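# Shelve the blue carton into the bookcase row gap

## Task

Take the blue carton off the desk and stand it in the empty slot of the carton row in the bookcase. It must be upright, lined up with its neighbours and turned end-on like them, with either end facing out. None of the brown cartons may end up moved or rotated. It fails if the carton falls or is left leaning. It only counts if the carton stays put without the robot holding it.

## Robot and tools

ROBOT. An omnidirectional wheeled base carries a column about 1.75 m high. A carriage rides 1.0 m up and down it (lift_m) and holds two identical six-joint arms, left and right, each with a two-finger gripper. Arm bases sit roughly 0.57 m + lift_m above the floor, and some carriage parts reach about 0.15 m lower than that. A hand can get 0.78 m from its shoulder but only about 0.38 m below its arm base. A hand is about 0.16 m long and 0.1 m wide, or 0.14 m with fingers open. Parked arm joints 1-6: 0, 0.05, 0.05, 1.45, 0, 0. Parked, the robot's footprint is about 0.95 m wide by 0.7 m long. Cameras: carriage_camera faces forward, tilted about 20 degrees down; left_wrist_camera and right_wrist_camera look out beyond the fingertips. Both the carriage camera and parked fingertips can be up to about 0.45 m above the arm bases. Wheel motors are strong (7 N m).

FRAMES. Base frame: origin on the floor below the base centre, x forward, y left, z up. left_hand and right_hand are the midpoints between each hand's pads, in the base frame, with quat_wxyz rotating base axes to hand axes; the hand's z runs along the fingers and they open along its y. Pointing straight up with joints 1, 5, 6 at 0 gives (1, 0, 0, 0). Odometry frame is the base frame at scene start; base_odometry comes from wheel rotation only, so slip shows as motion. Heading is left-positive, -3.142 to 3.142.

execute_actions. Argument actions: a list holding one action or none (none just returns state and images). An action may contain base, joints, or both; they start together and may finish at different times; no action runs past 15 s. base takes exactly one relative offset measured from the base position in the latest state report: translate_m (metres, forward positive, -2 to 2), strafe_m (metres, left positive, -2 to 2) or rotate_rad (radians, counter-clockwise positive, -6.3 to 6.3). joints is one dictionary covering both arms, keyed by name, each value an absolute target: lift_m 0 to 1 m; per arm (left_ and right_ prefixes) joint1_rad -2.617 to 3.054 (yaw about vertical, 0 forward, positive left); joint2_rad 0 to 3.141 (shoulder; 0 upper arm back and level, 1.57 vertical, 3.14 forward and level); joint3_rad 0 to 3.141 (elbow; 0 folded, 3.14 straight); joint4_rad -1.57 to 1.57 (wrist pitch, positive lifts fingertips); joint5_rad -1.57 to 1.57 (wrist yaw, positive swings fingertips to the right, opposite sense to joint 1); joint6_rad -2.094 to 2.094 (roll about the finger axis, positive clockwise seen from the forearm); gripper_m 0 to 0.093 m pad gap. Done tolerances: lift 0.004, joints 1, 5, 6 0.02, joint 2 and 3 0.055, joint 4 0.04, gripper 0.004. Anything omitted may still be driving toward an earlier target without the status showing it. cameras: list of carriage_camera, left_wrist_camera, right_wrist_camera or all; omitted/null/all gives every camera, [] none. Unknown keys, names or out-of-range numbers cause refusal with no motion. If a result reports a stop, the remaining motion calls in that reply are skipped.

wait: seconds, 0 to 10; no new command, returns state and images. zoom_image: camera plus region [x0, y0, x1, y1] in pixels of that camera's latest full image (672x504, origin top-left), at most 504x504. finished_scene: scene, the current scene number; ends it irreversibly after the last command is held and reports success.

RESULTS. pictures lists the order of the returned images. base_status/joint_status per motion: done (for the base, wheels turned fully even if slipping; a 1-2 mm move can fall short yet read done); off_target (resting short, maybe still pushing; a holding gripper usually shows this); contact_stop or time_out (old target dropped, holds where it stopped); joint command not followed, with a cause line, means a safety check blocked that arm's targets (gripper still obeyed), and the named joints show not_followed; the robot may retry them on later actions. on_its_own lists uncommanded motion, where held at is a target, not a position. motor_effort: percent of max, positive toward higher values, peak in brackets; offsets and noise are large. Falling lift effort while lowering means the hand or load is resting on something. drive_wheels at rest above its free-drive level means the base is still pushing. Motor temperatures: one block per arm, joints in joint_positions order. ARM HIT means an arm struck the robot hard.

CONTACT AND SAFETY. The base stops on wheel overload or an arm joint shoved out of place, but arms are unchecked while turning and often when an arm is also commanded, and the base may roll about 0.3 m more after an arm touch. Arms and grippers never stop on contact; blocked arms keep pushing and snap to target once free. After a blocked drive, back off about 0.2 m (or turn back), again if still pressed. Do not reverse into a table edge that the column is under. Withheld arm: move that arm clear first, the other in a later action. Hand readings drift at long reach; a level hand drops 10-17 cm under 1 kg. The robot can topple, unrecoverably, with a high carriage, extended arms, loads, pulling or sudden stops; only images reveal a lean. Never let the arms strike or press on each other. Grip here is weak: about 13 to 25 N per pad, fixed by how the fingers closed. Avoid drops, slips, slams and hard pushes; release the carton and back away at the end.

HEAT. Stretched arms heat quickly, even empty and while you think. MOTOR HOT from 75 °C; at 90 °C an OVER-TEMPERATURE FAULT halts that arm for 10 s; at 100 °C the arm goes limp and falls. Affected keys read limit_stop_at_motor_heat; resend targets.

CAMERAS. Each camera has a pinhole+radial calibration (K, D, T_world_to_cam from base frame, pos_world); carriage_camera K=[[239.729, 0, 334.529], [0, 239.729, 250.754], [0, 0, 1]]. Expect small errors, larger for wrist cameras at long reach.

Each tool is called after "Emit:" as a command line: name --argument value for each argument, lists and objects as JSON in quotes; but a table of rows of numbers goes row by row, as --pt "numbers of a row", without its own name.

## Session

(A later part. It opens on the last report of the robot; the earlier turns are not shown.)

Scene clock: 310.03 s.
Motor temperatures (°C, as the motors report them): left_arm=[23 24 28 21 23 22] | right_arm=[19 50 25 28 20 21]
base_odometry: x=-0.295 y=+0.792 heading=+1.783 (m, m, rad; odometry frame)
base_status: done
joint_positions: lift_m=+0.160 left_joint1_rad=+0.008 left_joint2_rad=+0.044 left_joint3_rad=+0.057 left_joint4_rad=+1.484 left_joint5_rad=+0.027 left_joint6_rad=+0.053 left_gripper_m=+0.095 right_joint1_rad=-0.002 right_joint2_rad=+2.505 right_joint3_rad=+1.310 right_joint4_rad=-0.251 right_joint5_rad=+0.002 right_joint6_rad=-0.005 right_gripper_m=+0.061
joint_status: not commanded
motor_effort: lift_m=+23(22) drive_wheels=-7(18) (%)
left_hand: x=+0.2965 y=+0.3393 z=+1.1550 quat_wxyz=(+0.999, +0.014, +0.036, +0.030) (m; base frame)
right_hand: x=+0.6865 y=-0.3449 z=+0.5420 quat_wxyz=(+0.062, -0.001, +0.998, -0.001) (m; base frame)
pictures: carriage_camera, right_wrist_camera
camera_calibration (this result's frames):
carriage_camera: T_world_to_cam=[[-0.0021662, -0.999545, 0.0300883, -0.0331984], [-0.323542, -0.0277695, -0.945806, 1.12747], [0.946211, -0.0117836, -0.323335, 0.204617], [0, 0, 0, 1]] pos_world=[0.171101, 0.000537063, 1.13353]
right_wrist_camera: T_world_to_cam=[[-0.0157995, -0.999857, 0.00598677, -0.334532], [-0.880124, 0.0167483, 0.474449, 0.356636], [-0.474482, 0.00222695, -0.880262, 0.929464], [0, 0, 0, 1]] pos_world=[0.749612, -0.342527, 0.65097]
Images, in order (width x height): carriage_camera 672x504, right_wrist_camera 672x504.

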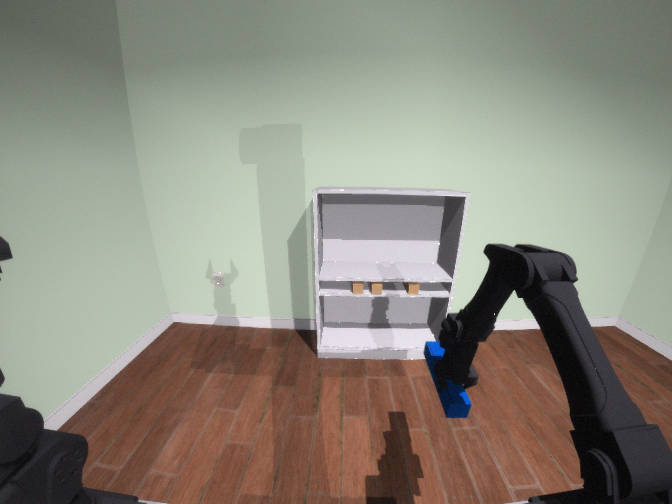

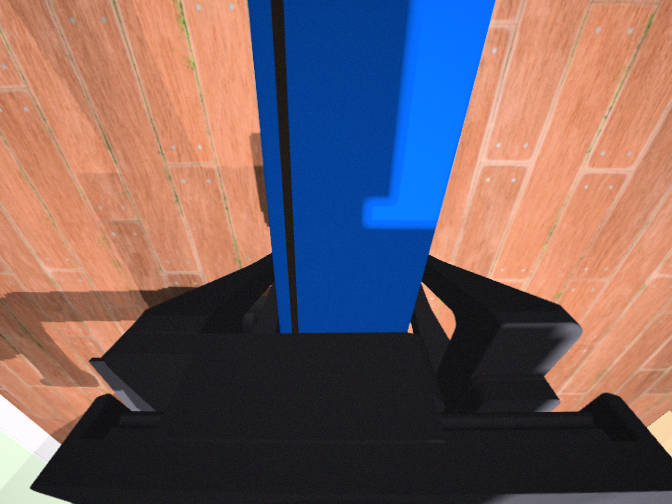

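Emit:
execute_actions --actions '[{"base":{"strafe_m":-0.025},"joints":{"lift_m":0.125,"right_gripper_m":0.03}}]' --cameras '[]'

Emit:
execute_actions --actions '[{"base":{"translate_m":0.44}}]' --cameras '["carriage_camera","right_wrist_camera"]'

Emit:
zoom_image --camera "carriage_camera" --region '[340, 280, 520, 420]'

Scene clock: 336.93 s.
Motor temperatures (°C, as the motors report them): left_arm=[23 24 28 21 23 22] | right_arm=[19 51 25 28 20 21]
base_odometry: x=-0.270 y=+0.797 heading=+1.784 (m, m, rad; odometry frame)
base_status: done
joint_positions: lift_m=+0.125 left_joint1_rad=+0.008 left_joint2_rad=+0.044 left_joint3_rad=+0.057 left_joint4_rad=+1.485 left_joint5_rad=+0.027 left_joint6_rad=+0.053 left_gripper_m=+0.095 right_joint1_rad=+0.000 right_joint2_rad=+2.505 right_joint3_rad=+1.309 right_joint4_rad=-0.252 right_joint5_rad=+0.001 right_joint6_rad=-0.005 right_gripper_m=+0.061
joint_status: right_gripper_m off_target (ended at +0.061, target +0.030); the others done
motor_effort: lift_m=+22(22) drive_wheels=-4(13) (%)
left_hand: x=+0.2964 y=+0.3393 z=+1.1200 quat_wxyz=(+0.999, +0.014, +0.036, +0.030) (m; base frame)
right_hand: x=+0.6858 y=-0.3437 z=+0.5069 quat_wxyz=(+0.061, -0.003, +0.998, -0.001) (m; base frame)
pictures: none
No camera images: the call's "cameras" was empty. Leave "cameras" out to get every camera's image.

Scene clock: 339.97 s.
Motor temperatures (°C, as the motors report them): left_arm=[23 24 28 21 23 22] | right_arm=[19 52 25 28 20 21]
base_odometry: x=-0.363 y=+1.227 heading=+1.782 (m, m, rad; odometry frame)
base_status: done
joint_positions: lift_m=+0.125 left_joint1_rad=+0.008 left_joint2_rad=+0.044 left_joint3_rad=+0.057 left_joint4_rad=+1.486 left_joint5_rad=+0.027 left_joint6_rad=+0.053 left_gripper_m=+0.095 right_joint1_rad=+0.000 right_joint2_rad=+2.505 right_joint3_rad=+1.309 right_joint4_rad=-0.252 right_joint5_rad=+0.001 right_joint6_rad=-0.005 right_gripper_m=+0.061
joint_status: not commanded
motor_effort: lift_m=+23(22) drive_wheels=-8(15) (%)
left_hand: x=+0.2962 y=+0.3393 z=+1.1200 quat_wxyz=(+0.999, +0.014, +0.036, +0.030) (m; base frame)
right_hand: x=+0.6857 y=-0.3437 z=+0.5069 quat_wxyz=(+0.061, -0.003, +0.998, -0.001) (m; base frame)
pictures: carriage_camera, right_wrist_camera
camera_calibration (this result's frames):
carriage_camera: T_world_to_cam=[[-0.0021662, -0.999545, 0.0300883, -0.0321462], [-0.323542, -0.0277695, -0.945806, 1.09439], [0.946211, -0.0117836, -0.323335, 0.19331], [0, 0, 0, 1]] pos_world=[0.171101, 0.000537063, 1.09856]
right_wrist_camera: T_world_to_cam=[[-0.013067, -0.999899, 0.00564439, -0.334894], [-0.878896, 0.0141772, 0.476803, 0.369579], [-0.476835, 0.00126956, -0.878992, 0.898809], [0, 0, 0, 1]] pos_world=[0.749029, -0.341241, 0.61572]
Images, in order (width x height): carriage_camera 672x504, right_wrist_camera 672x504.

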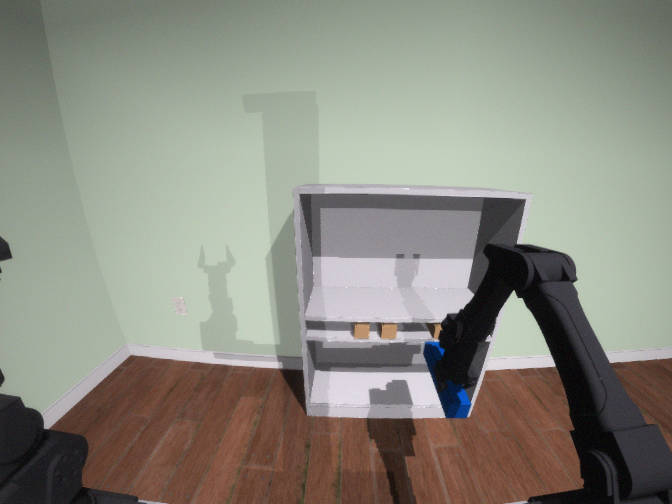

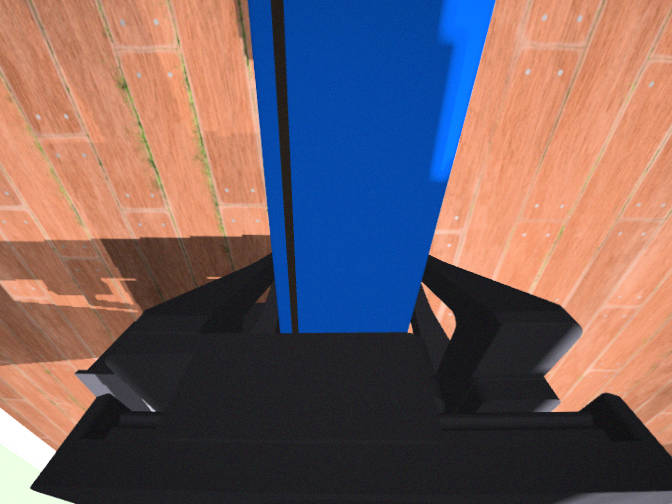

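Region (340, 280, 520, 420) of carriage_camera's 672x504 image, scaled by 2.800, with more detail than that image has.

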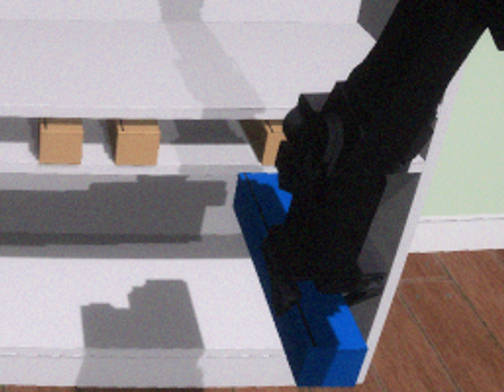

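Emit:
execute_actions --actions '[{"joints":{"left_joint1_rad":-0.3,"left_joint2_rad":2.4,"left_joint3_rad":1.0,"left_joint4_rad":1.3,"left_joint5_rad":1.0,"left_gripper_m":0.0}}]'

Scene clock: 363.40 s.
Motor temperatures (°C, as the motors report them): left_arm=[23 24 29 21 23 22] | right_arm=[19 52 25 27 20 21]
base_odometry: x=-0.363 y=+1.227 heading=+1.782 (m, m, rad; odometry frame)
base_status: not commanded
joint_positions: lift_m=+0.125 left_joint1_rad=-0.291 left_joint2_rad=+2.391 left_joint3_rad=+1.000 left_joint4_rad=+1.299 left_joint5_rad=+0.988 left_joint6_rad=+0.053 left_gripper_m=+0.001 right_joint1_rad=+0.000 right_joint2_rad=+2.505 right_joint3_rad=+1.309 right_joint4_rad=-0.252 right_joint5_rad=+0.001 right_joint6_rad=-0.005 right_gripper_m=+0.061
joint_status: all done
motor_effort: lift_m=+22(22) drive_wheels=-7(7) (%)
left_hand: x=+0.7002 y=+0.0672 z=+0.7344 quat_wxyz=(+0.547, +0.426, +0.586, -0.418) (m; base frame)
right_hand: x=+0.6857 y=-0.3437 z=+0.5069 quat_wxyz=(+0.061, -0.003, +0.998, -0.001) (m; base frame)
pictures: carriage_camera, left_wrist_camera, right_wrist_camera
camera_calibration (this result's frames):
carriage_camera: T_world_to_cam=[[-0.0021662, -0.999545, 0.0300883, -0.0321462], [-0.323542, -0.0277695, -0.945806, 1.09439], [0.946211, -0.0117836, -0.323335, 0.19331], [0, 0, 0, 1]] pos_world=[0.171101, 0.000537063, 1.09856]
left_wrist_camera: T_world_to_cam=[[-0.96878, -0.244901, 0.0385756, 0.659731], [-0.184995, 0.610501, -0.770107, 0.655589], [0.165049, -0.753201, -0.636747, 0.525585], [0, 0, 0, 1]] pos_world=[0.673667, 0.157202, 0.814088]
right_wrist_camera: T_world_to_cam=[[-0.013067, -0.999899, 0.00564439, -0.334894], [-0.878896, 0.0141772, 0.476803, 0.369579], [-0.476835, 0.00126956, -0.878992, 0.89881], [0, 0, 0, 1]] pos_world=[0.749029, -0.341241, 0.615721]
Images, in order (width x height): carriage_camera 672x504, left_wrist_camera 672x504, right_wrist_camera 672x504.

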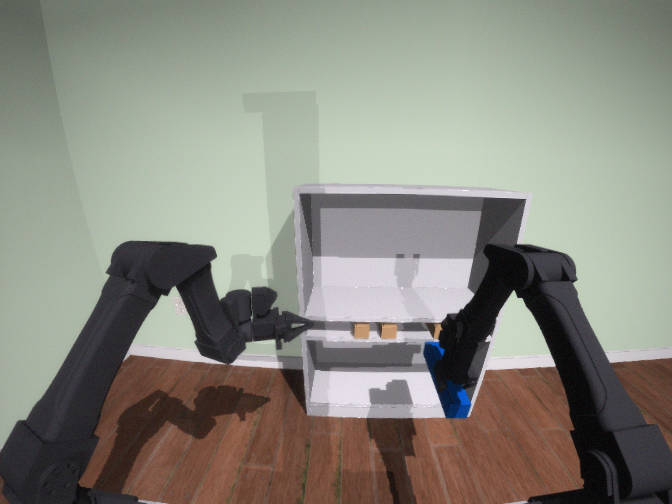

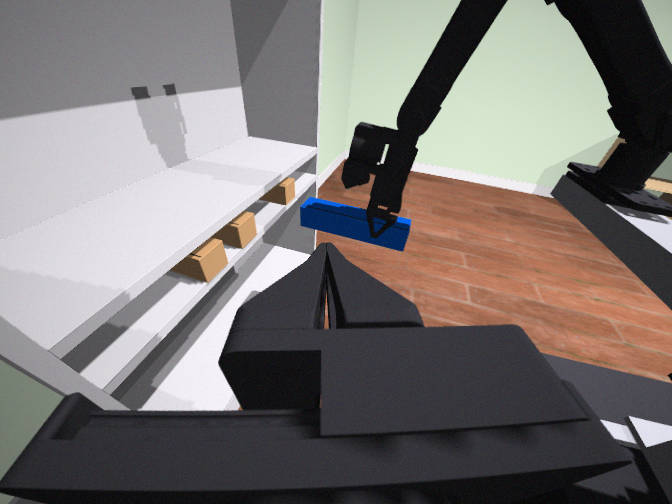

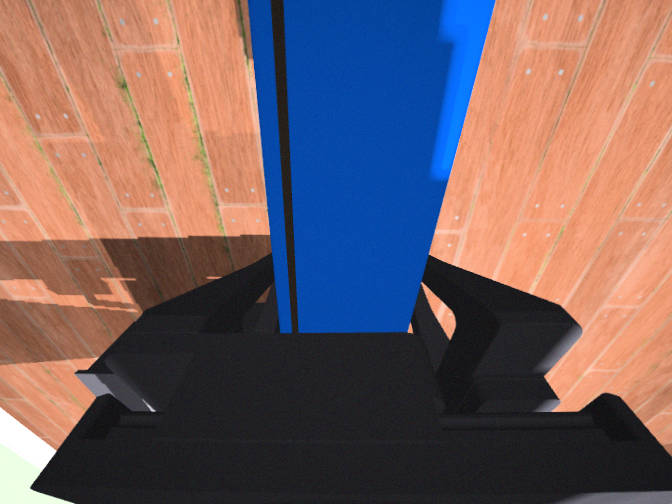

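Emit:
zoom_image --camera "left_wrist_camera" --region '[220, 110, 440, 290]'

Region (220, 110, 440, 290) of left_wrist_camera's 672x504 image, scaled by 2.291, with more detail than that image has; it fills the top 412 rows of this view, and the rest is white.

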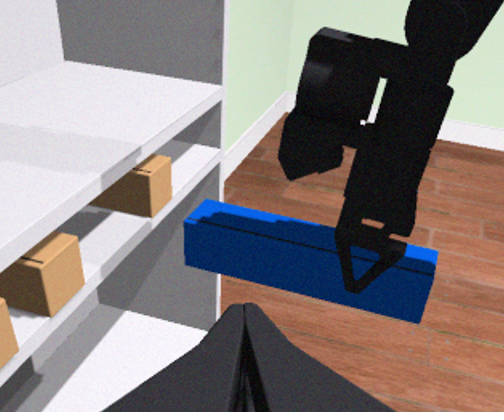

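Emit:
execute_actions --actions '[{"base":{"strafe_m":-0.006},"joints":{"lift_m":0.133,"right_gripper_m":0.03}}]' --cameras '[]'

Emit:
execute_actions --actions '[{"base":{"translate_m":0.05}}]' --cameras '["left_wrist_camera","carriage_camera"]'

Emit:
zoom_image --camera "left_wrist_camera" --region '[220, 110, 440, 290]'

Scene clock: 408.10 s.
Motor temperatures (°C, as the motors report them): left_arm=[23 36 28 26 24 22] | right_arm=[19 54 25 26 20 21]
base_odometry: x=-0.357 y=+1.229 heading=+1.783 (m, m, rad; odometry frame)
base_status: done
joint_positions: lift_m=+0.133 left_joint1_rad=-0.294 left_joint2_rad=+2.390 left_joint3_rad=+1.000 left_joint4_rad=+1.308 left_joint5_rad=+0.990 left_joint6_rad=+0.053 left_gripper_m=+0.001 right_joint1_rad=+0.000 right_joint2_rad=+2.502 right_joint3_rad=+1.309 right_joint4_rad=-0.254 right_joint5_rad=+0.001 right_joint6_rad=-0.005 right_gripper_m=+0.061
joint_status: right_gripper_m off_target (ended at +0.061, target +0.030); the others done
motor_effort: lift_m=+24(30) drive_wheels=+9(14) (%)
left_hand: x=+0.6994 y=+0.0659 z=+0.7444 quat_wxyz=(+0.550, +0.429, +0.582, -0.419) (m; base frame)
right_hand: x=+0.6863 y=-0.3437 z=+0.5159 quat_wxyz=(+0.062, -0.003, +0.998, -0.001) (m; base frame)
pictures: none
No camera images: the call's "cameras" was empty. Leave "cameras" out to get every camera's image.

Scene clock: 409.37 s.
Motor temperatures (°C, as the motors report them): left_arm=[23 36 28 26 24 22] | right_arm=[19 54 25 26 20 21]
base_odometry: x=-0.367 y=+1.278 heading=+1.782 (m, m, rad; odometry frame)
base_status: done
joint_positions: lift_m=+0.133 left_joint1_rad=-0.295 left_joint2_rad=+2.390 left_joint3_rad=+1.000 left_joint4_rad=+1.308 left_joint5_rad=+0.991 left_joint6_rad=+0.053 left_gripper_m=+0.001 right_joint1_rad=+0.000 right_joint2_rad=+2.502 right_joint3_rad=+1.309 right_joint4_rad=-0.253 right_joint5_rad=+0.001 right_joint6_rad=-0.005 right_gripper_m=+0.061
joint_status: not commanded
motor_effort: lift_m=+23(24) drive_wheels=-7(13) (%)
left_hand: x=+0.6990 y=+0.0656 z=+0.7444 quat_wxyz=(+0.550, +0.429, +0.581, -0.419) (m; base frame)
right_hand: x=+0.6864 y=-0.3439 z=+0.5159 quat_wxyz=(+0.062, -0.003, +0.998, -0.001) (m; base frame)
pictures: carriage_camera, left_wrist_camera
camera_calibration (this result's frames):
carriage_camera: T_world_to_cam=[[-0.0021662, -0.999545, 0.0300883, -0.0323807], [-0.323542, -0.0277695, -0.945806, 1.10177], [0.946211, -0.0117836, -0.323335, 0.19583], [0, 0, 0, 1]] pos_world=[0.171101, 0.000537063, 1.10635]
left_wrist_camera: T_world_to_cam=[[-0.970579, -0.238886, 0.0301794, 0.664915], [-0.174001, 0.609212, -0.773682, 0.65909], [0.166436, -0.756171, -0.632855, 0.527202], [0, 0, 0, 1]] pos_world=[0.672289, 0.155967, 0.823501]
Images, in order (width x height): carriage_camera 672x504, left_wrist_camera 672x504.

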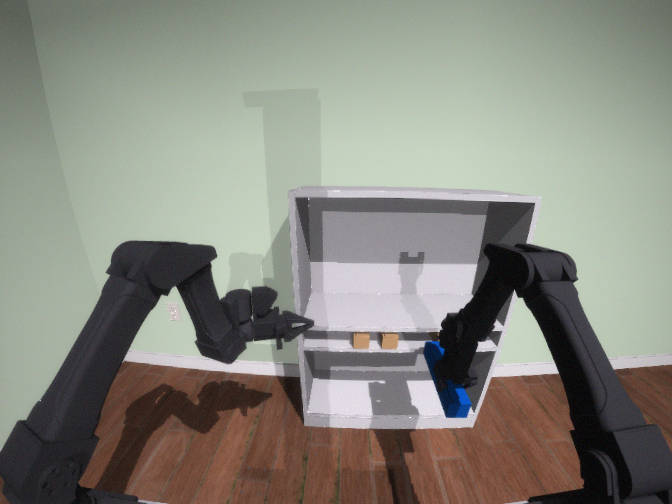

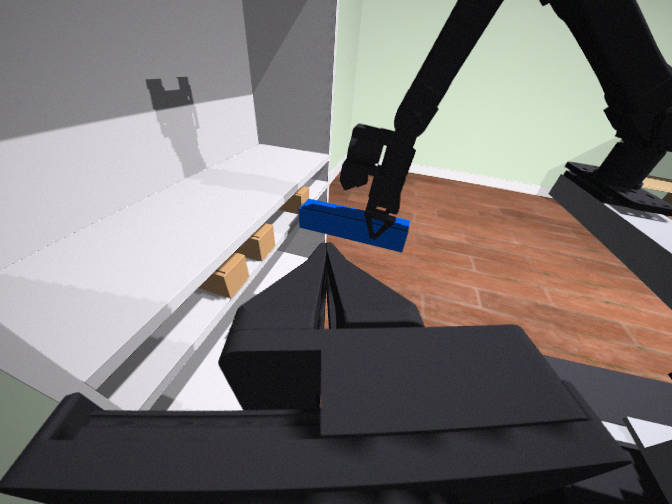

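Region (220, 110, 440, 290) of left_wrist_camera's 672x504 image, scaled by 2.291, with more detail than that image has; it fills the top 412 rows of this view, and the rest is white.

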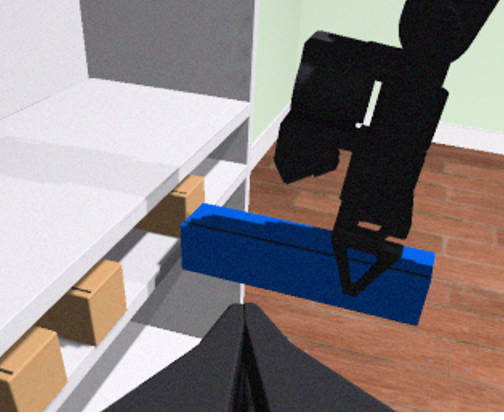

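Emit:
execute_actions --actions '[{"base":{"translate_m":0.04}}]' --cameras '["left_wrist_camera"]'

Emit:
zoom_image --camera "left_wrist_camera" --region '[240, 130, 400, 260]'

Scene clock: 419.20 s.
Motor temperatures (°C, as the motors report them): left_arm=[23 37 28 27 24 22] | right_arm=[19 54 25 26 20 21]
base_odometry: x=-0.375 y=+1.317 heading=+1.781 (m, m, rad; odometry frame)
base_status: done
joint_positions: lift_m=+0.133 left_joint1_rad=-0.297 left_joint2_rad=+2.390 left_joint3_rad=+1.000 left_joint4_rad=+1.308 left_joint5_rad=+0.992 left_joint6_rad=+0.053 left_gripper_m=+0.001 right_joint1_rad=-0.001 right_joint2_rad=+2.502 right_joint3_rad=+1.299 right_joint4_rad=-0.309 right_joint5_rad=+0.001 right_joint6_rad=+0.005 right_gripper_m=+0.061
joint_status: not commanded
motor_effort: lift_m=+24(24) drive_wheels=+9(15) (%)
left_hand: x=+0.6983 y=+0.0647 z=+0.7445 quat_wxyz=(+0.549, +0.430, +0.581, -0.420) (m; base frame)
right_hand: x=+0.6686 y=-0.3442 z=+0.5131 quat_wxyz=(+0.030, +0.003, +1.000, -0.001) (m; base frame)
pictures: left_wrist_camera
camera_calibration (this result's frames):
left_wrist_camera: T_world_to_cam=[[-0.971312, -0.23592, 0.0298989, 0.664543], [-0.171882, 0.609585, -0.773863, 0.658179], [0.164344, -0.756801, -0.632647, 0.528067], [0, 0, 0, 1]] pos_world=[0.671823, 0.155205, 0.823552]
Images, in order (width x height): left_wrist_camera 672x504.

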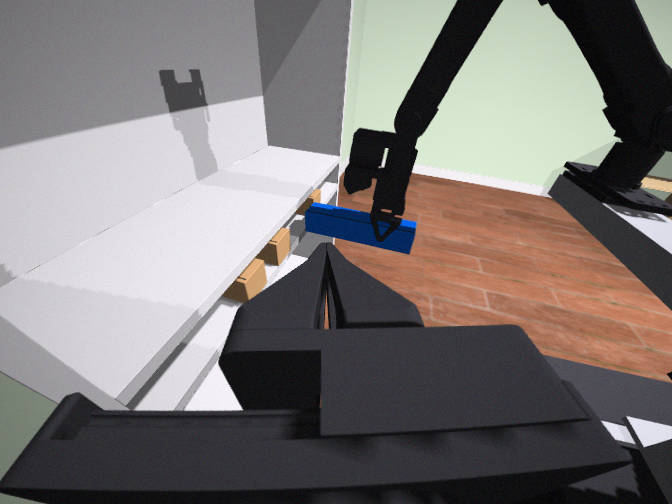

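Region (240, 130, 400, 260) of left_wrist_camera's 672x504 image, scaled by 3.150, with more detail than that image has; it fills the top 410 rows of this view, and the rest is white.

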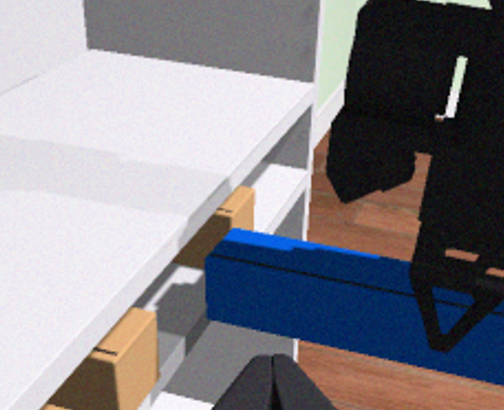

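Emit:
execute_actions --actions '[{"base":{"translate_m":-0.035}}]' --cameras '[]'

Emit:
execute_actions --actions '[{"joints":{"lift_m":0.148,"right_joint2_rad":2.5,"right_joint3_rad":1.31,"right_joint4_rad":-0.25,"right_gripper_m":0.03}}]' --cameras '[]'

Emit:
execute_actions --actions '[{"base":{"translate_m":0.045}}]' --cameras '["left_wrist_camera"]'

Emit:
zoom_image --camera "left_wrist_camera" --region '[240, 130, 400, 260]'

Scene clock: 436.63 s.
Motor temperatures (°C, as the motors report them): left_arm=[23 38 27 27 24 22] | right_arm=[19 54 25 27 20 21]
base_odometry: x=-0.368 y=+1.282 heading=+1.781 (m, m, rad; odometry frame)
base_status: done
joint_positions: lift_m=+0.133 left_joint1_rad=-0.297 left_joint2_rad=+2.390 left_joint3_rad=+1.000 left_joint4_rad=+1.308 left_joint5_rad=+0.992 left_joint6_rad=+0.053 left_gripper_m=+0.001 right_joint1_rad=-0.001 right_joint2_rad=+2.502 right_joint3_rad=+1.299 right_joint4_rad=-0.264 right_joint5_rad=+0.001 right_joint6_rad=+0.004 right_gripper_m=+0.061
joint_status: not commanded
motor_effort: lift_m=+24(25) drive_wheels=+2(13) (%)
left_hand: x=+0.6983 y=+0.0647 z=+0.7445 quat_wxyz=(+0.549, +0.430, +0.581, -0.420) (m; base frame)
right_hand: x=+0.6797 y=-0.3442 z=+0.5140 quat_wxyz=(+0.052, +0.003, +0.999, +0.000) (m; base frame)
pictures: none
No camera images: the call's "cameras" was empty. Leave "cameras" out to get every camera's image.

Scene clock: 437.20 s.
Motor temperatures (°C, as the motors report them): left_arm=[23 38 27 27 24 22] | right_arm=[19 54 25 27 20 21]
base_odometry: x=-0.368 y=+1.282 heading=+1.781 (m, m, rad; odometry frame)
base_status: not commanded
joint_positions: lift_m=+0.148 left_joint1_rad=-0.297 left_joint2_rad=+2.388 left_joint3_rad=+1.000 left_joint4_rad=+1.311 left_joint5_rad=+0.992 left_joint6_rad=+0.053 left_gripper_m=+0.001 right_joint1_rad=-0.001 right_joint2_rad=+2.500 right_joint3_rad=+1.299 right_joint4_rad=-0.256 right_joint5_rad=+0.001 right_joint6_rad=+0.004 right_gripper_m=+0.061
joint_status: right_gripper_m off_target (ended at +0.061, target +0.030); the others done
motor_effort: lift_m=+22(29) drive_wheels=+2(3) (%)
left_hand: x=+0.6984 y=+0.0646 z=+0.7607 quat_wxyz=(+0.551, +0.431, +0.579, -0.419) (m; base frame)
right_hand: x=+0.6821 y=-0.3442 z=+0.5298 quat_wxyz=(+0.057, +0.003, +0.998, +0.000) (m; base frame)
pictures: none
No camera images: the call's "cameras" was empty. Leave "cameras" out to get every camera's image.

Scene clock: 438.33 s.
Motor temperatures (°C, as the motors report them): left_arm=[23 38 27 27 24 22] | right_arm=[19 54 25 27 20 21]
base_odometry: x=-0.377 y=+1.327 heading=+1.781 (m, m, rad; odometry frame)
base_status: done
joint_positions: lift_m=+0.148 left_joint1_rad=-0.297 left_joint2_rad=+2.388 left_joint3_rad=+1.000 left_joint4_rad=+1.310 left_joint5_rad=+0.992 left_joint6_rad=+0.053 left_gripper_m=+0.001 right_joint1_rad=-0.001 right_joint2_rad=+2.500 right_joint3_rad=+1.299 right_joint4_rad=-0.349 right_joint5_rad=+0.002 right_joint6_rad=+0.017 right_gripper_m=+0.061
joint_status: not commanded
motor_effort: lift_m=+24(24) drive_wheels=+7(9) (%)
left_hand: x=+0.6984 y=+0.0647 z=+0.7606 quat_wxyz=(+0.550, +0.431, +0.579, -0.420) (m; base frame)
right_hand: x=+0.6593 y=-0.3444 z=+0.5283 quat_wxyz=(+0.011, +0.009, +1.000, -0.001) (m; base frame)
pictures: left_wrist_camera
camera_calibration (this result's frames):
left_wrist_camera: T_world_to_cam=[[-0.971505, -0.235518, 0.0266335, 0.666696], [-0.168831, 0.608763, -0.77518, 0.669627], [0.166356, -0.757587, -0.631179, 0.535747], [0, 0, 0, 1]] pos_world=[0.671628, 0.15525, 0.839477]
Images, in order (width x height): left_wrist_camera 672x504.

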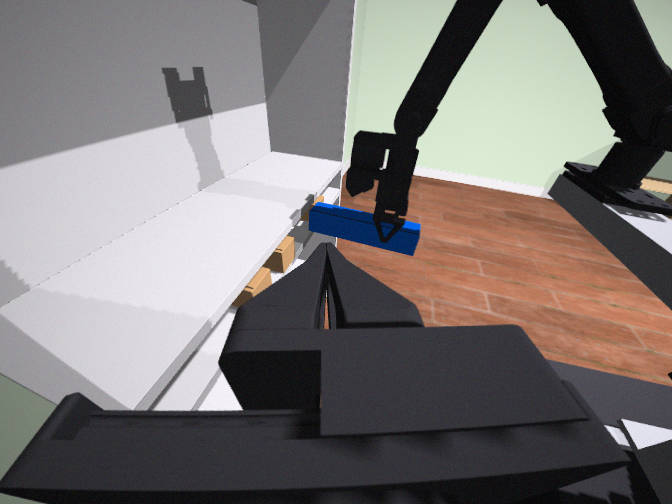

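Region (240, 130, 400, 260) of left_wrist_camera's 672x504 image, scaled by 3.150, with more detail than that image has; it fills the top 410 rows of this view, and the rest is white.

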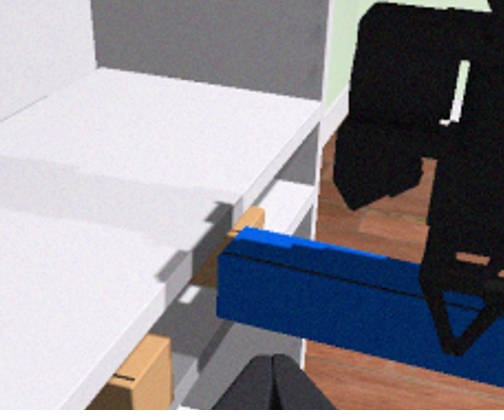

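Emit:
execute_actions --actions '[{"base":{"translate_m":-0.08}}]'

Emit:
zoom_image --camera "carriage_camera" --region '[340, 290, 500, 420]'

Emit:
zoom_image --camera "left_wrist_camera" --region '[240, 130, 400, 260]'

Scene clock: 465.40 s.
Motor temperatures (°C, as the motors report them): left_arm=[23 39 27 28 24 22] | right_arm=[19 54 26 27 20 21]
base_odometry: x=-0.361 y=+1.248 heading=+1.781 (m, m, rad; odometry frame)
base_status: done
joint_positions: lift_m=+0.148 left_joint1_rad=-0.297 left_joint2_rad=+2.388 left_joint3_rad=+1.000 left_joint4_rad=+1.310 left_joint5_rad=+0.992 left_joint6_rad=+0.053 left_gripper_m=+0.001 right_joint1_rad=-0.001 right_joint2_rad=+2.500 right_joint3_rad=+1.299 right_joint4_rad=-0.263 right_joint5_rad=+0.002 right_joint6_rad=+0.008 right_gripper_m=+0.061
joint_status: not commanded
motor_effort: lift_m=+24(22) drive_wheels=-10(12) (%)
left_hand: x=+0.6984 y=+0.0647 z=+0.7606 quat_wxyz=(+0.550, +0.431, +0.579, -0.420) (m; base frame)
right_hand: x=+0.6803 y=-0.3443 z=+0.5296 quat_wxyz=(+0.053, +0.004, +0.999, -0.001) (m; base frame)
pictures: carriage_camera, left_wrist_camera, right_wrist_camera
camera_calibration (this result's frames):
carriage_camera: T_world_to_cam=[[-0.0021662, -0.999545, 0.0300883, -0.032833], [-0.323542, -0.0277695, -0.945806, 1.11598], [0.946211, -0.0117836, -0.323335, 0.20069], [0, 0, 0, 1]] pos_world=[0.171101, 0.000537063, 1.12138]
left_wrist_camera: T_world_to_cam=[[-0.971505, -0.235518, 0.0266335, 0.666696], [-0.168831, 0.608763, -0.77518, 0.669627], [0.166356, -0.757587, -0.631179, 0.535747], [0, 0, 0, 1]] pos_world=[0.671628, 0.15525, 0.839477]
right_wrist_camera: T_world_to_cam=[[-0.0274774, -0.999609, 0.00518507, -0.32554], [-0.871233, 0.0264911, 0.490154, 0.345978], [-0.490099, 0.00895075, -0.871621, 0.923959], [0, 0, 0, 1]] pos_world=[0.745314, -0.342848, 0.637447]
Images, in order (width x height): carriage_camera 672x504, left_wrist_camera 672x504, right_wrist_camera 672x504.

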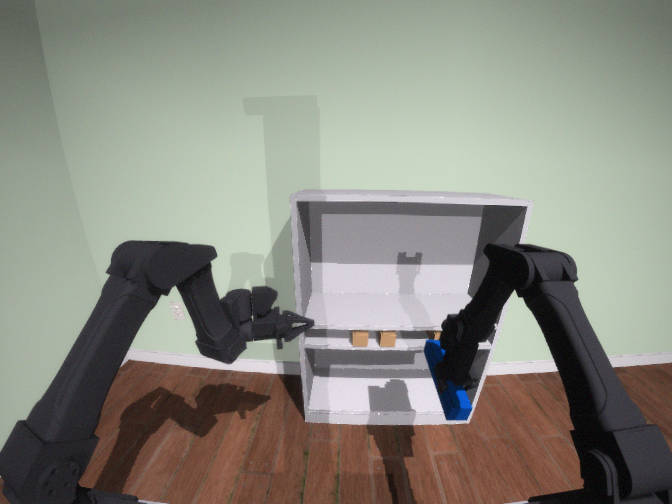

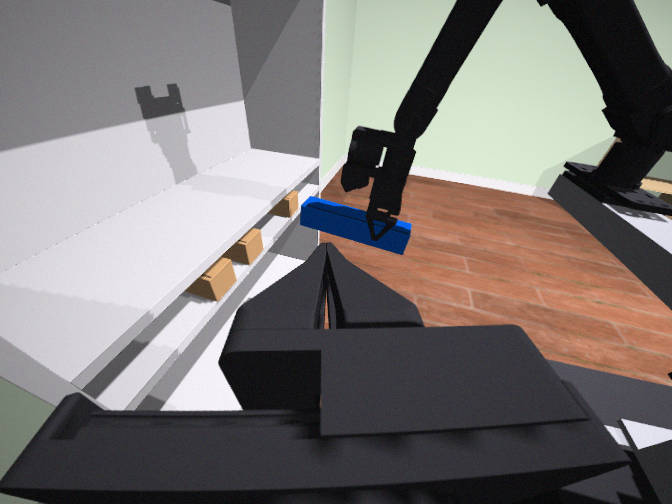

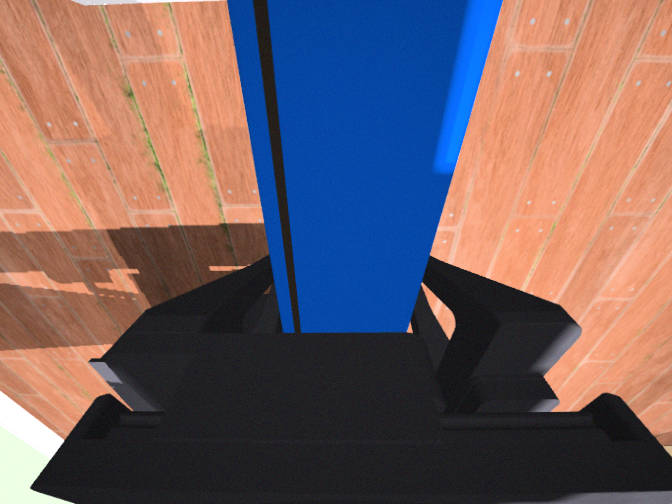

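Region (340, 290, 500, 420) of carriage_camera's 672x504 image, scaled by 3.150, with more detail than that image has; it fills the top 410 rows of this view, and the rest is white.

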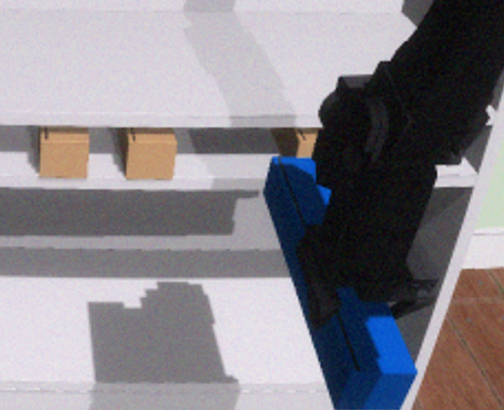

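Region (240, 130, 400, 260) of left_wrist_camera's 672x504 image, scaled by 3.150, with more detail than that image has; it fills the top 410 rows of this view, and the rest is white.

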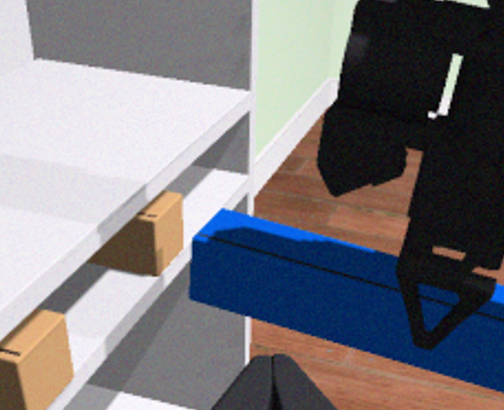

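Emit:
execute_actions --actions '[{"joints":{"lift_m":0.138,"right_joint1_rad":0.07,"right_joint6_rad":0,"right_gripper_m":0.03}}]'

Emit:
zoom_image --camera "carriage_camera" --region '[340, 290, 500, 420]'

Scene clock: 501.57 s.
Motor temperatures (°C, as the motors report them): left_arm=[23 41 27 29 24 22] | right_arm=[19 55 27 26 20 21]
base_odometry: x=-0.361 y=+1.248 heading=+1.781 (m, m, rad; odometry frame)
base_status: not commanded
joint_positions: lift_m=+0.138 left_joint1_rad=-0.297 left_joint2_rad=+2.395 left_joint3_rad=+1.000 left_joint4_rad=+1.307 left_joint5_rad=+0.993 left_joint6_rad=+0.053 left_gripper_m=+0.001 right_joint1_rad=+0.074 right_joint2_rad=+2.507 right_joint3_rad=+1.299 right_joint4_rad=-0.256 right_joint5_rad=+0.001 right_joint6_rad=+0.007 right_gripper_m=+0.061
joint_status: right_gripper_m off_target (ended at +0.061, target +0.030); the others done
motor_effort: lift_m=+22(23) drive_wheels=-11(12) (%)
left_hand: x=+0.6978 y=+0.0648 z=+0.7470 quat_wxyz=(+0.547, +0.430, +0.582, -0.421) (m; base frame)
right_hand: x=+0.6791 y=-0.3142 z=+0.5173 quat_wxyz=(+0.054, -0.033, +0.998, +0.002) (m; base frame)
pictures: carriage_camera, left_wrist_camera, right_wrist_camera
camera_calibration (this result's frames):
carriage_camera: T_world_to_cam=[[-0.0021662, -0.999545, 0.0300883, -0.0325348], [-0.323542, -0.0277695, -0.945806, 1.10661], [0.946211, -0.0117836, -0.323335, 0.197485], [0, 0, 0, 1]] pos_world=[0.171101, 0.000537063, 1.11147]
left_wrist_camera: T_world_to_cam=[[-0.971301, -0.235238, 0.0351806, 0.660033], [-0.175943, 0.611049, -0.771792, 0.661206], [0.160058, -0.755833, -0.634901, 0.534405], [0, 0, 0, 1]] pos_world=[0.67189, 0.155156, 0.826388]
right_wrist_camera: T_world_to_cam=[[0.0481443, -0.998832, 0.00415007, -0.346011], [-0.871079, -0.0399526, 0.489516, 0.329496], [-0.488778, -0.0271824, -0.871985, 0.900268], [0, 0, 0, 1]] pos_world=[0.743707, -0.307971, 0.625162]
Images, in order (width x height): carriage_camera 672x504, left_wrist_camera 672x504, right_wrist_camera 672x504.

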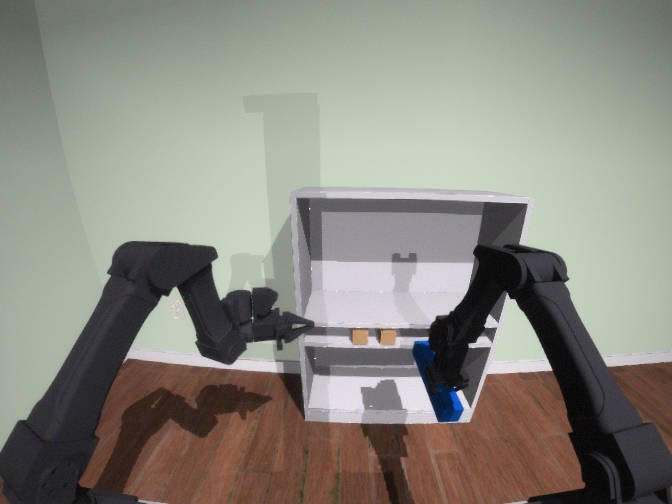

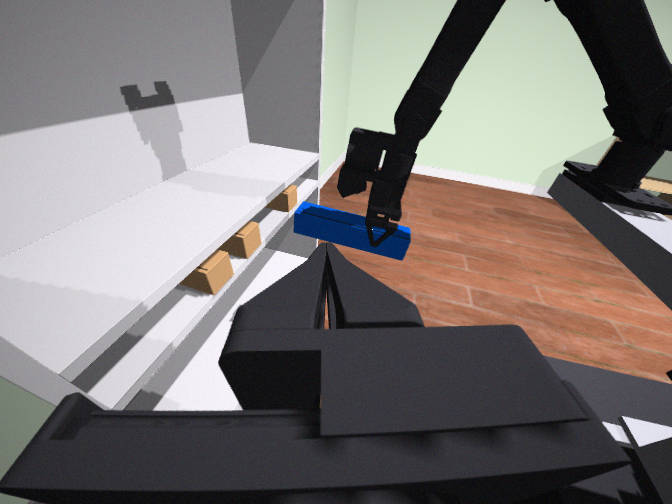

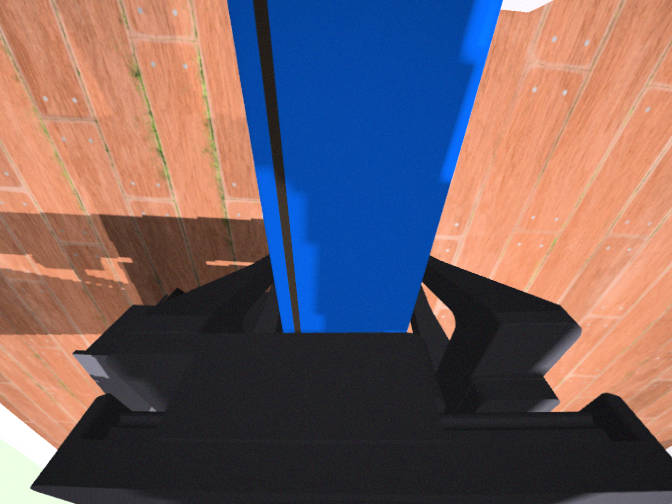

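Region (340, 290, 500, 420) of carriage_camera's 672x504 image, scaled by 3.150, with more detail than that image has; it fills the top 410 rows of this view, and the rest is white.

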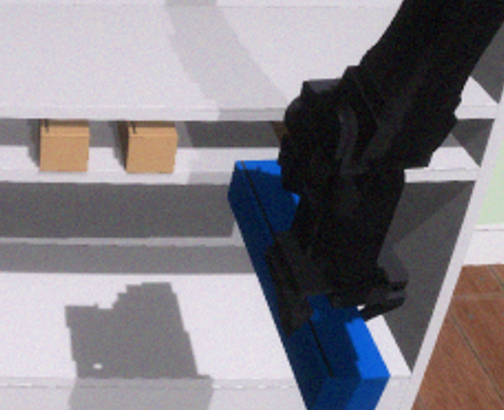

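Emit:
execute_actions --actions '[{"base":{"translate_m":0.09},"joints":{"lift_m":0.143}}]'

Emit:
zoom_image --camera "left_wrist_camera" --region '[240, 130, 400, 260]'

Scene clock: 512.67 s.
Motor temperatures (°C, as the motors report them): left_arm=[23 41 27 29 24 22] | right_arm=[19 56 27 26 20 21]
base_odometry: x=-0.379 y=+1.337 heading=+1.780 (m, m, rad; odometry frame)
base_status: done
joint_positions: lift_m=+0.143 left_joint1_rad=-0.298 left_joint2_rad=+2.393 left_joint3_rad=+1.000 left_joint4_rad=+1.309 left_joint5_rad=+0.994 left_joint6_rad=+0.053 left_gripper_m=+0.001 right_joint1_rad=+0.074 right_joint2_rad=+2.505 right_joint3_rad=+1.299 right_joint4_rad=-0.254 right_joint5_rad=+0.001 right_joint6_rad=+0.007 right_gripper_m=+0.061
joint_status: all done
motor_effort: lift_m=+25(29) drive_wheels=-7(17) (%)
left_hand: x=+0.6977 y=+0.0644 z=+0.7532 quat_wxyz=(+0.548, +0.430, +0.581, -0.421) (m; base frame)
right_hand: x=+0.6801 y=-0.3141 z=+0.5231 quat_wxyz=(+0.056, -0.033, +0.998, +0.002) (m; base frame)
pictures: carriage_camera, left_wrist_camera, right_wrist_camera
camera_calibration (this result's frames):
carriage_camera: T_world_to_cam=[[-0.0021662, -0.999545, 0.0300883, -0.0326801], [-0.323542, -0.0277695, -0.945806, 1.11118], [0.946211, -0.0117836, -0.323335, 0.199048], [0, 0, 0, 1]] pos_world=[0.171101, 0.000537063, 1.1163]
left_wrist_camera: T_world_to_cam=[[-0.971791, -0.233715, 0.0316034, 0.662492], [-0.171928, 0.610316, -0.773275, 0.664589], [0.161438, -0.756896, -0.633282, 0.535959], [0, 0, 0, 1]] pos_world=[0.671541, 0.15489, 0.832387]
right_wrist_camera: T_world_to_cam=[[0.0481287, -0.998833, 0.0040527, -0.345947], [-0.872935, -0.0400896, 0.486187, 0.330557], [-0.485457, -0.0269373, -0.873845, 0.904586], [0, 0, 0, 1]] pos_world=[0.744342, -0.307924, 0.631158]
Images, in order (width x height): carriage_camera 672x504, left_wrist_camera 672x504, right_wrist_camera 672x504.

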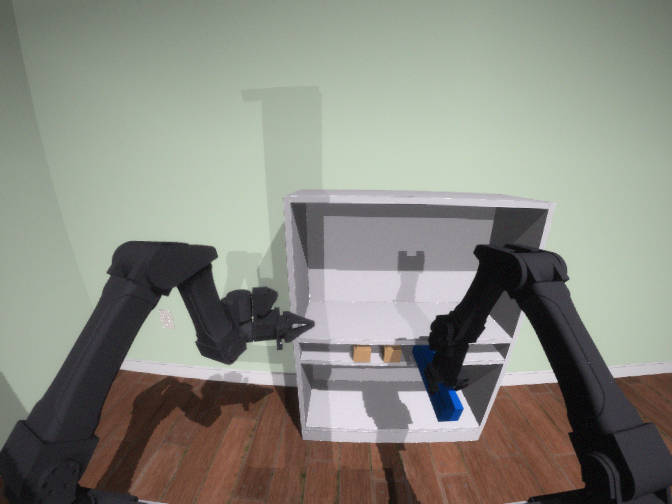

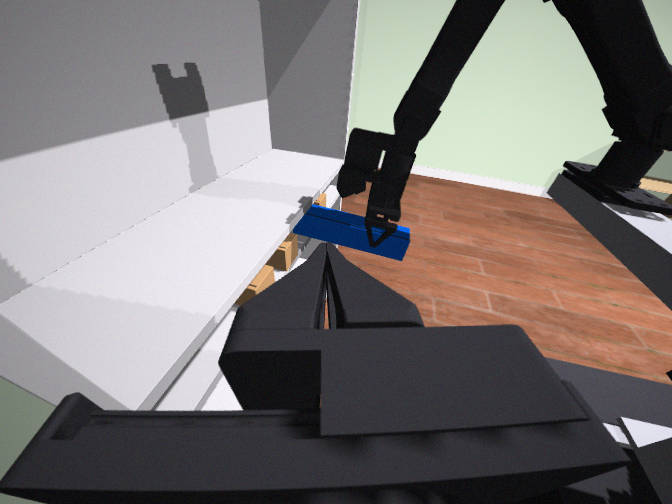

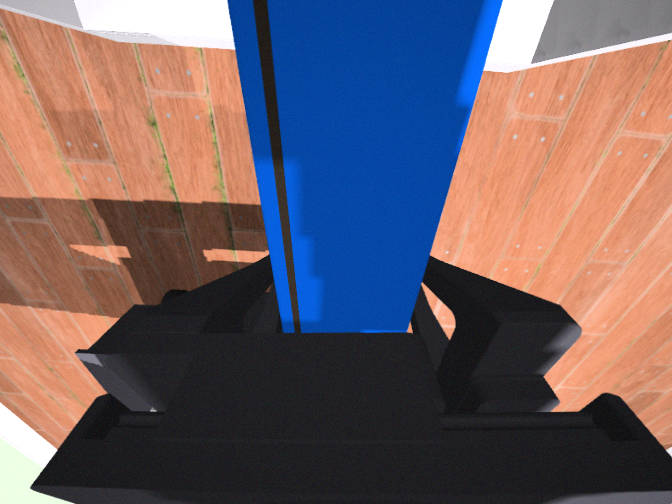

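Region (240, 130, 400, 260) of left_wrist_camera's 672x504 image, scaled by 3.150, with more detail than that image has; it fills the top 410 rows of this view, and the rest is white.

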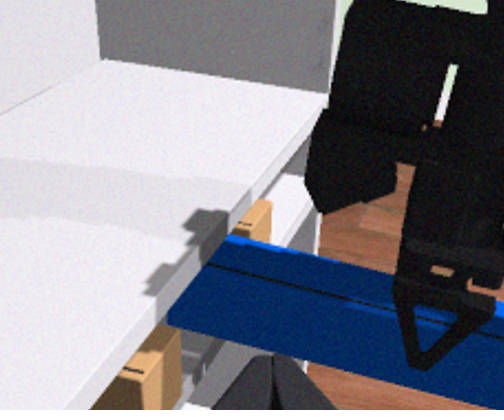

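Emit:
execute_actions --actions '[{"base":{"translate_m":0.05}}]' --cameras '["left_wrist_camera","carriage_camera"]'

Emit:
zoom_image --camera "left_wrist_camera" --region '[240, 130, 400, 260]'

Scene clock: 523.57 s.
Motor temperatures (°C, as the motors report them): left_arm=[23 42 27 30 24 22] | right_arm=[19 56 27 26 20 21]
base_odometry: x=-0.389 y=+1.386 heading=+1.779 (m, m, rad; odometry frame)
base_status: done
joint_positions: lift_m=+0.143 left_joint1_rad=-0.299 left_joint2_rad=+2.393 left_joint3_rad=+1.000 left_joint4_rad=+1.309 left_joint5_rad=+0.994 left_joint6_rad=+0.053 left_gripper_m=+0.001 right_joint1_rad=+0.073 right_joint2_rad=+2.505 right_joint3_rad=+1.299 right_joint4_rad=-0.255 right_joint5_rad=+0.001 right_joint6_rad=+0.007 right_gripper_m=+0.061
joint_status: not commanded
motor_effort: lift_m=+25(24) drive_wheels=-6(15) (%)
left_hand: x=+0.6973 y=+0.0639 z=+0.7532 quat_wxyz=(+0.548, +0.431, +0.580, -0.421) (m; base frame)
right_hand: x=+0.6799 y=-0.3145 z=+0.5230 quat_wxyz=(+0.055, -0.033, +0.998, +0.002) (m; base frame)
pictures: carriage_camera, left_wrist_camera
camera_calibration (this result's frames):
carriage_camera: T_world_to_cam=[[-0.0021662, -0.999545, 0.0300883, -0.0326801], [-0.323542, -0.0277695, -0.945806, 1.11118], [0.946211, -0.0117836, -0.323335, 0.199048], [0, 0, 0, 1]] pos_world=[0.171101, 0.000537063, 1.1163]
left_wrist_camera: T_world_to_cam=[[-0.972146, -0.232232, 0.0316195, 0.662144], [-0.171005, 0.610554, -0.773292, 0.664184], [0.160278, -0.75716, -0.633261, 0.536457], [0, 0, 0, 1]] pos_world=[0.671297, 0.154434, 0.832389]
Images, in order (width x height): carriage_camera 672x504, left_wrist_camera 672x504.

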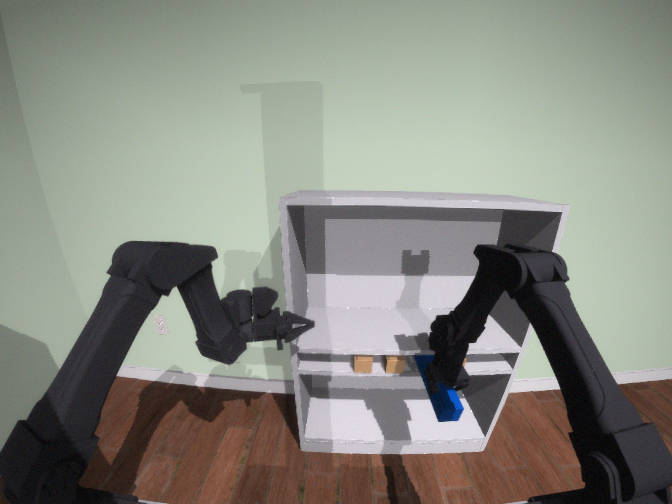

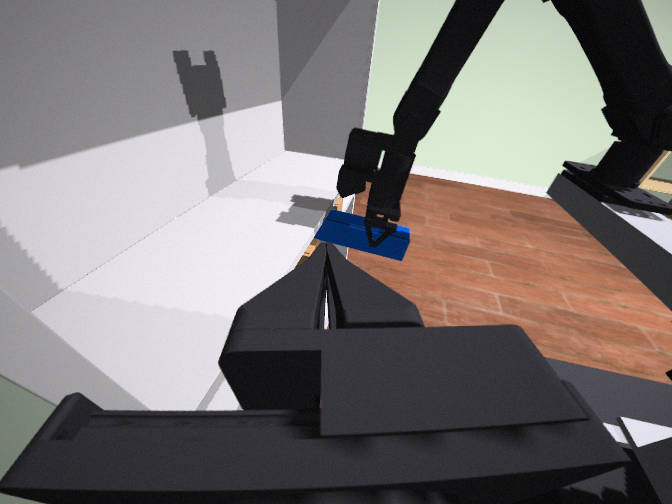

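Region (240, 130, 400, 260) of left_wrist_camera's 672x504 image, scaled by 3.150, with more detail than that image has; it fills the top 410 rows of this view, and the rest is white.

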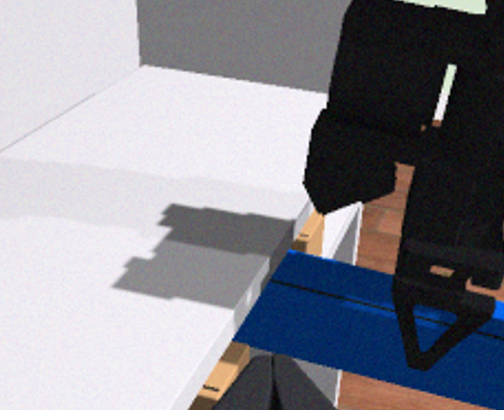

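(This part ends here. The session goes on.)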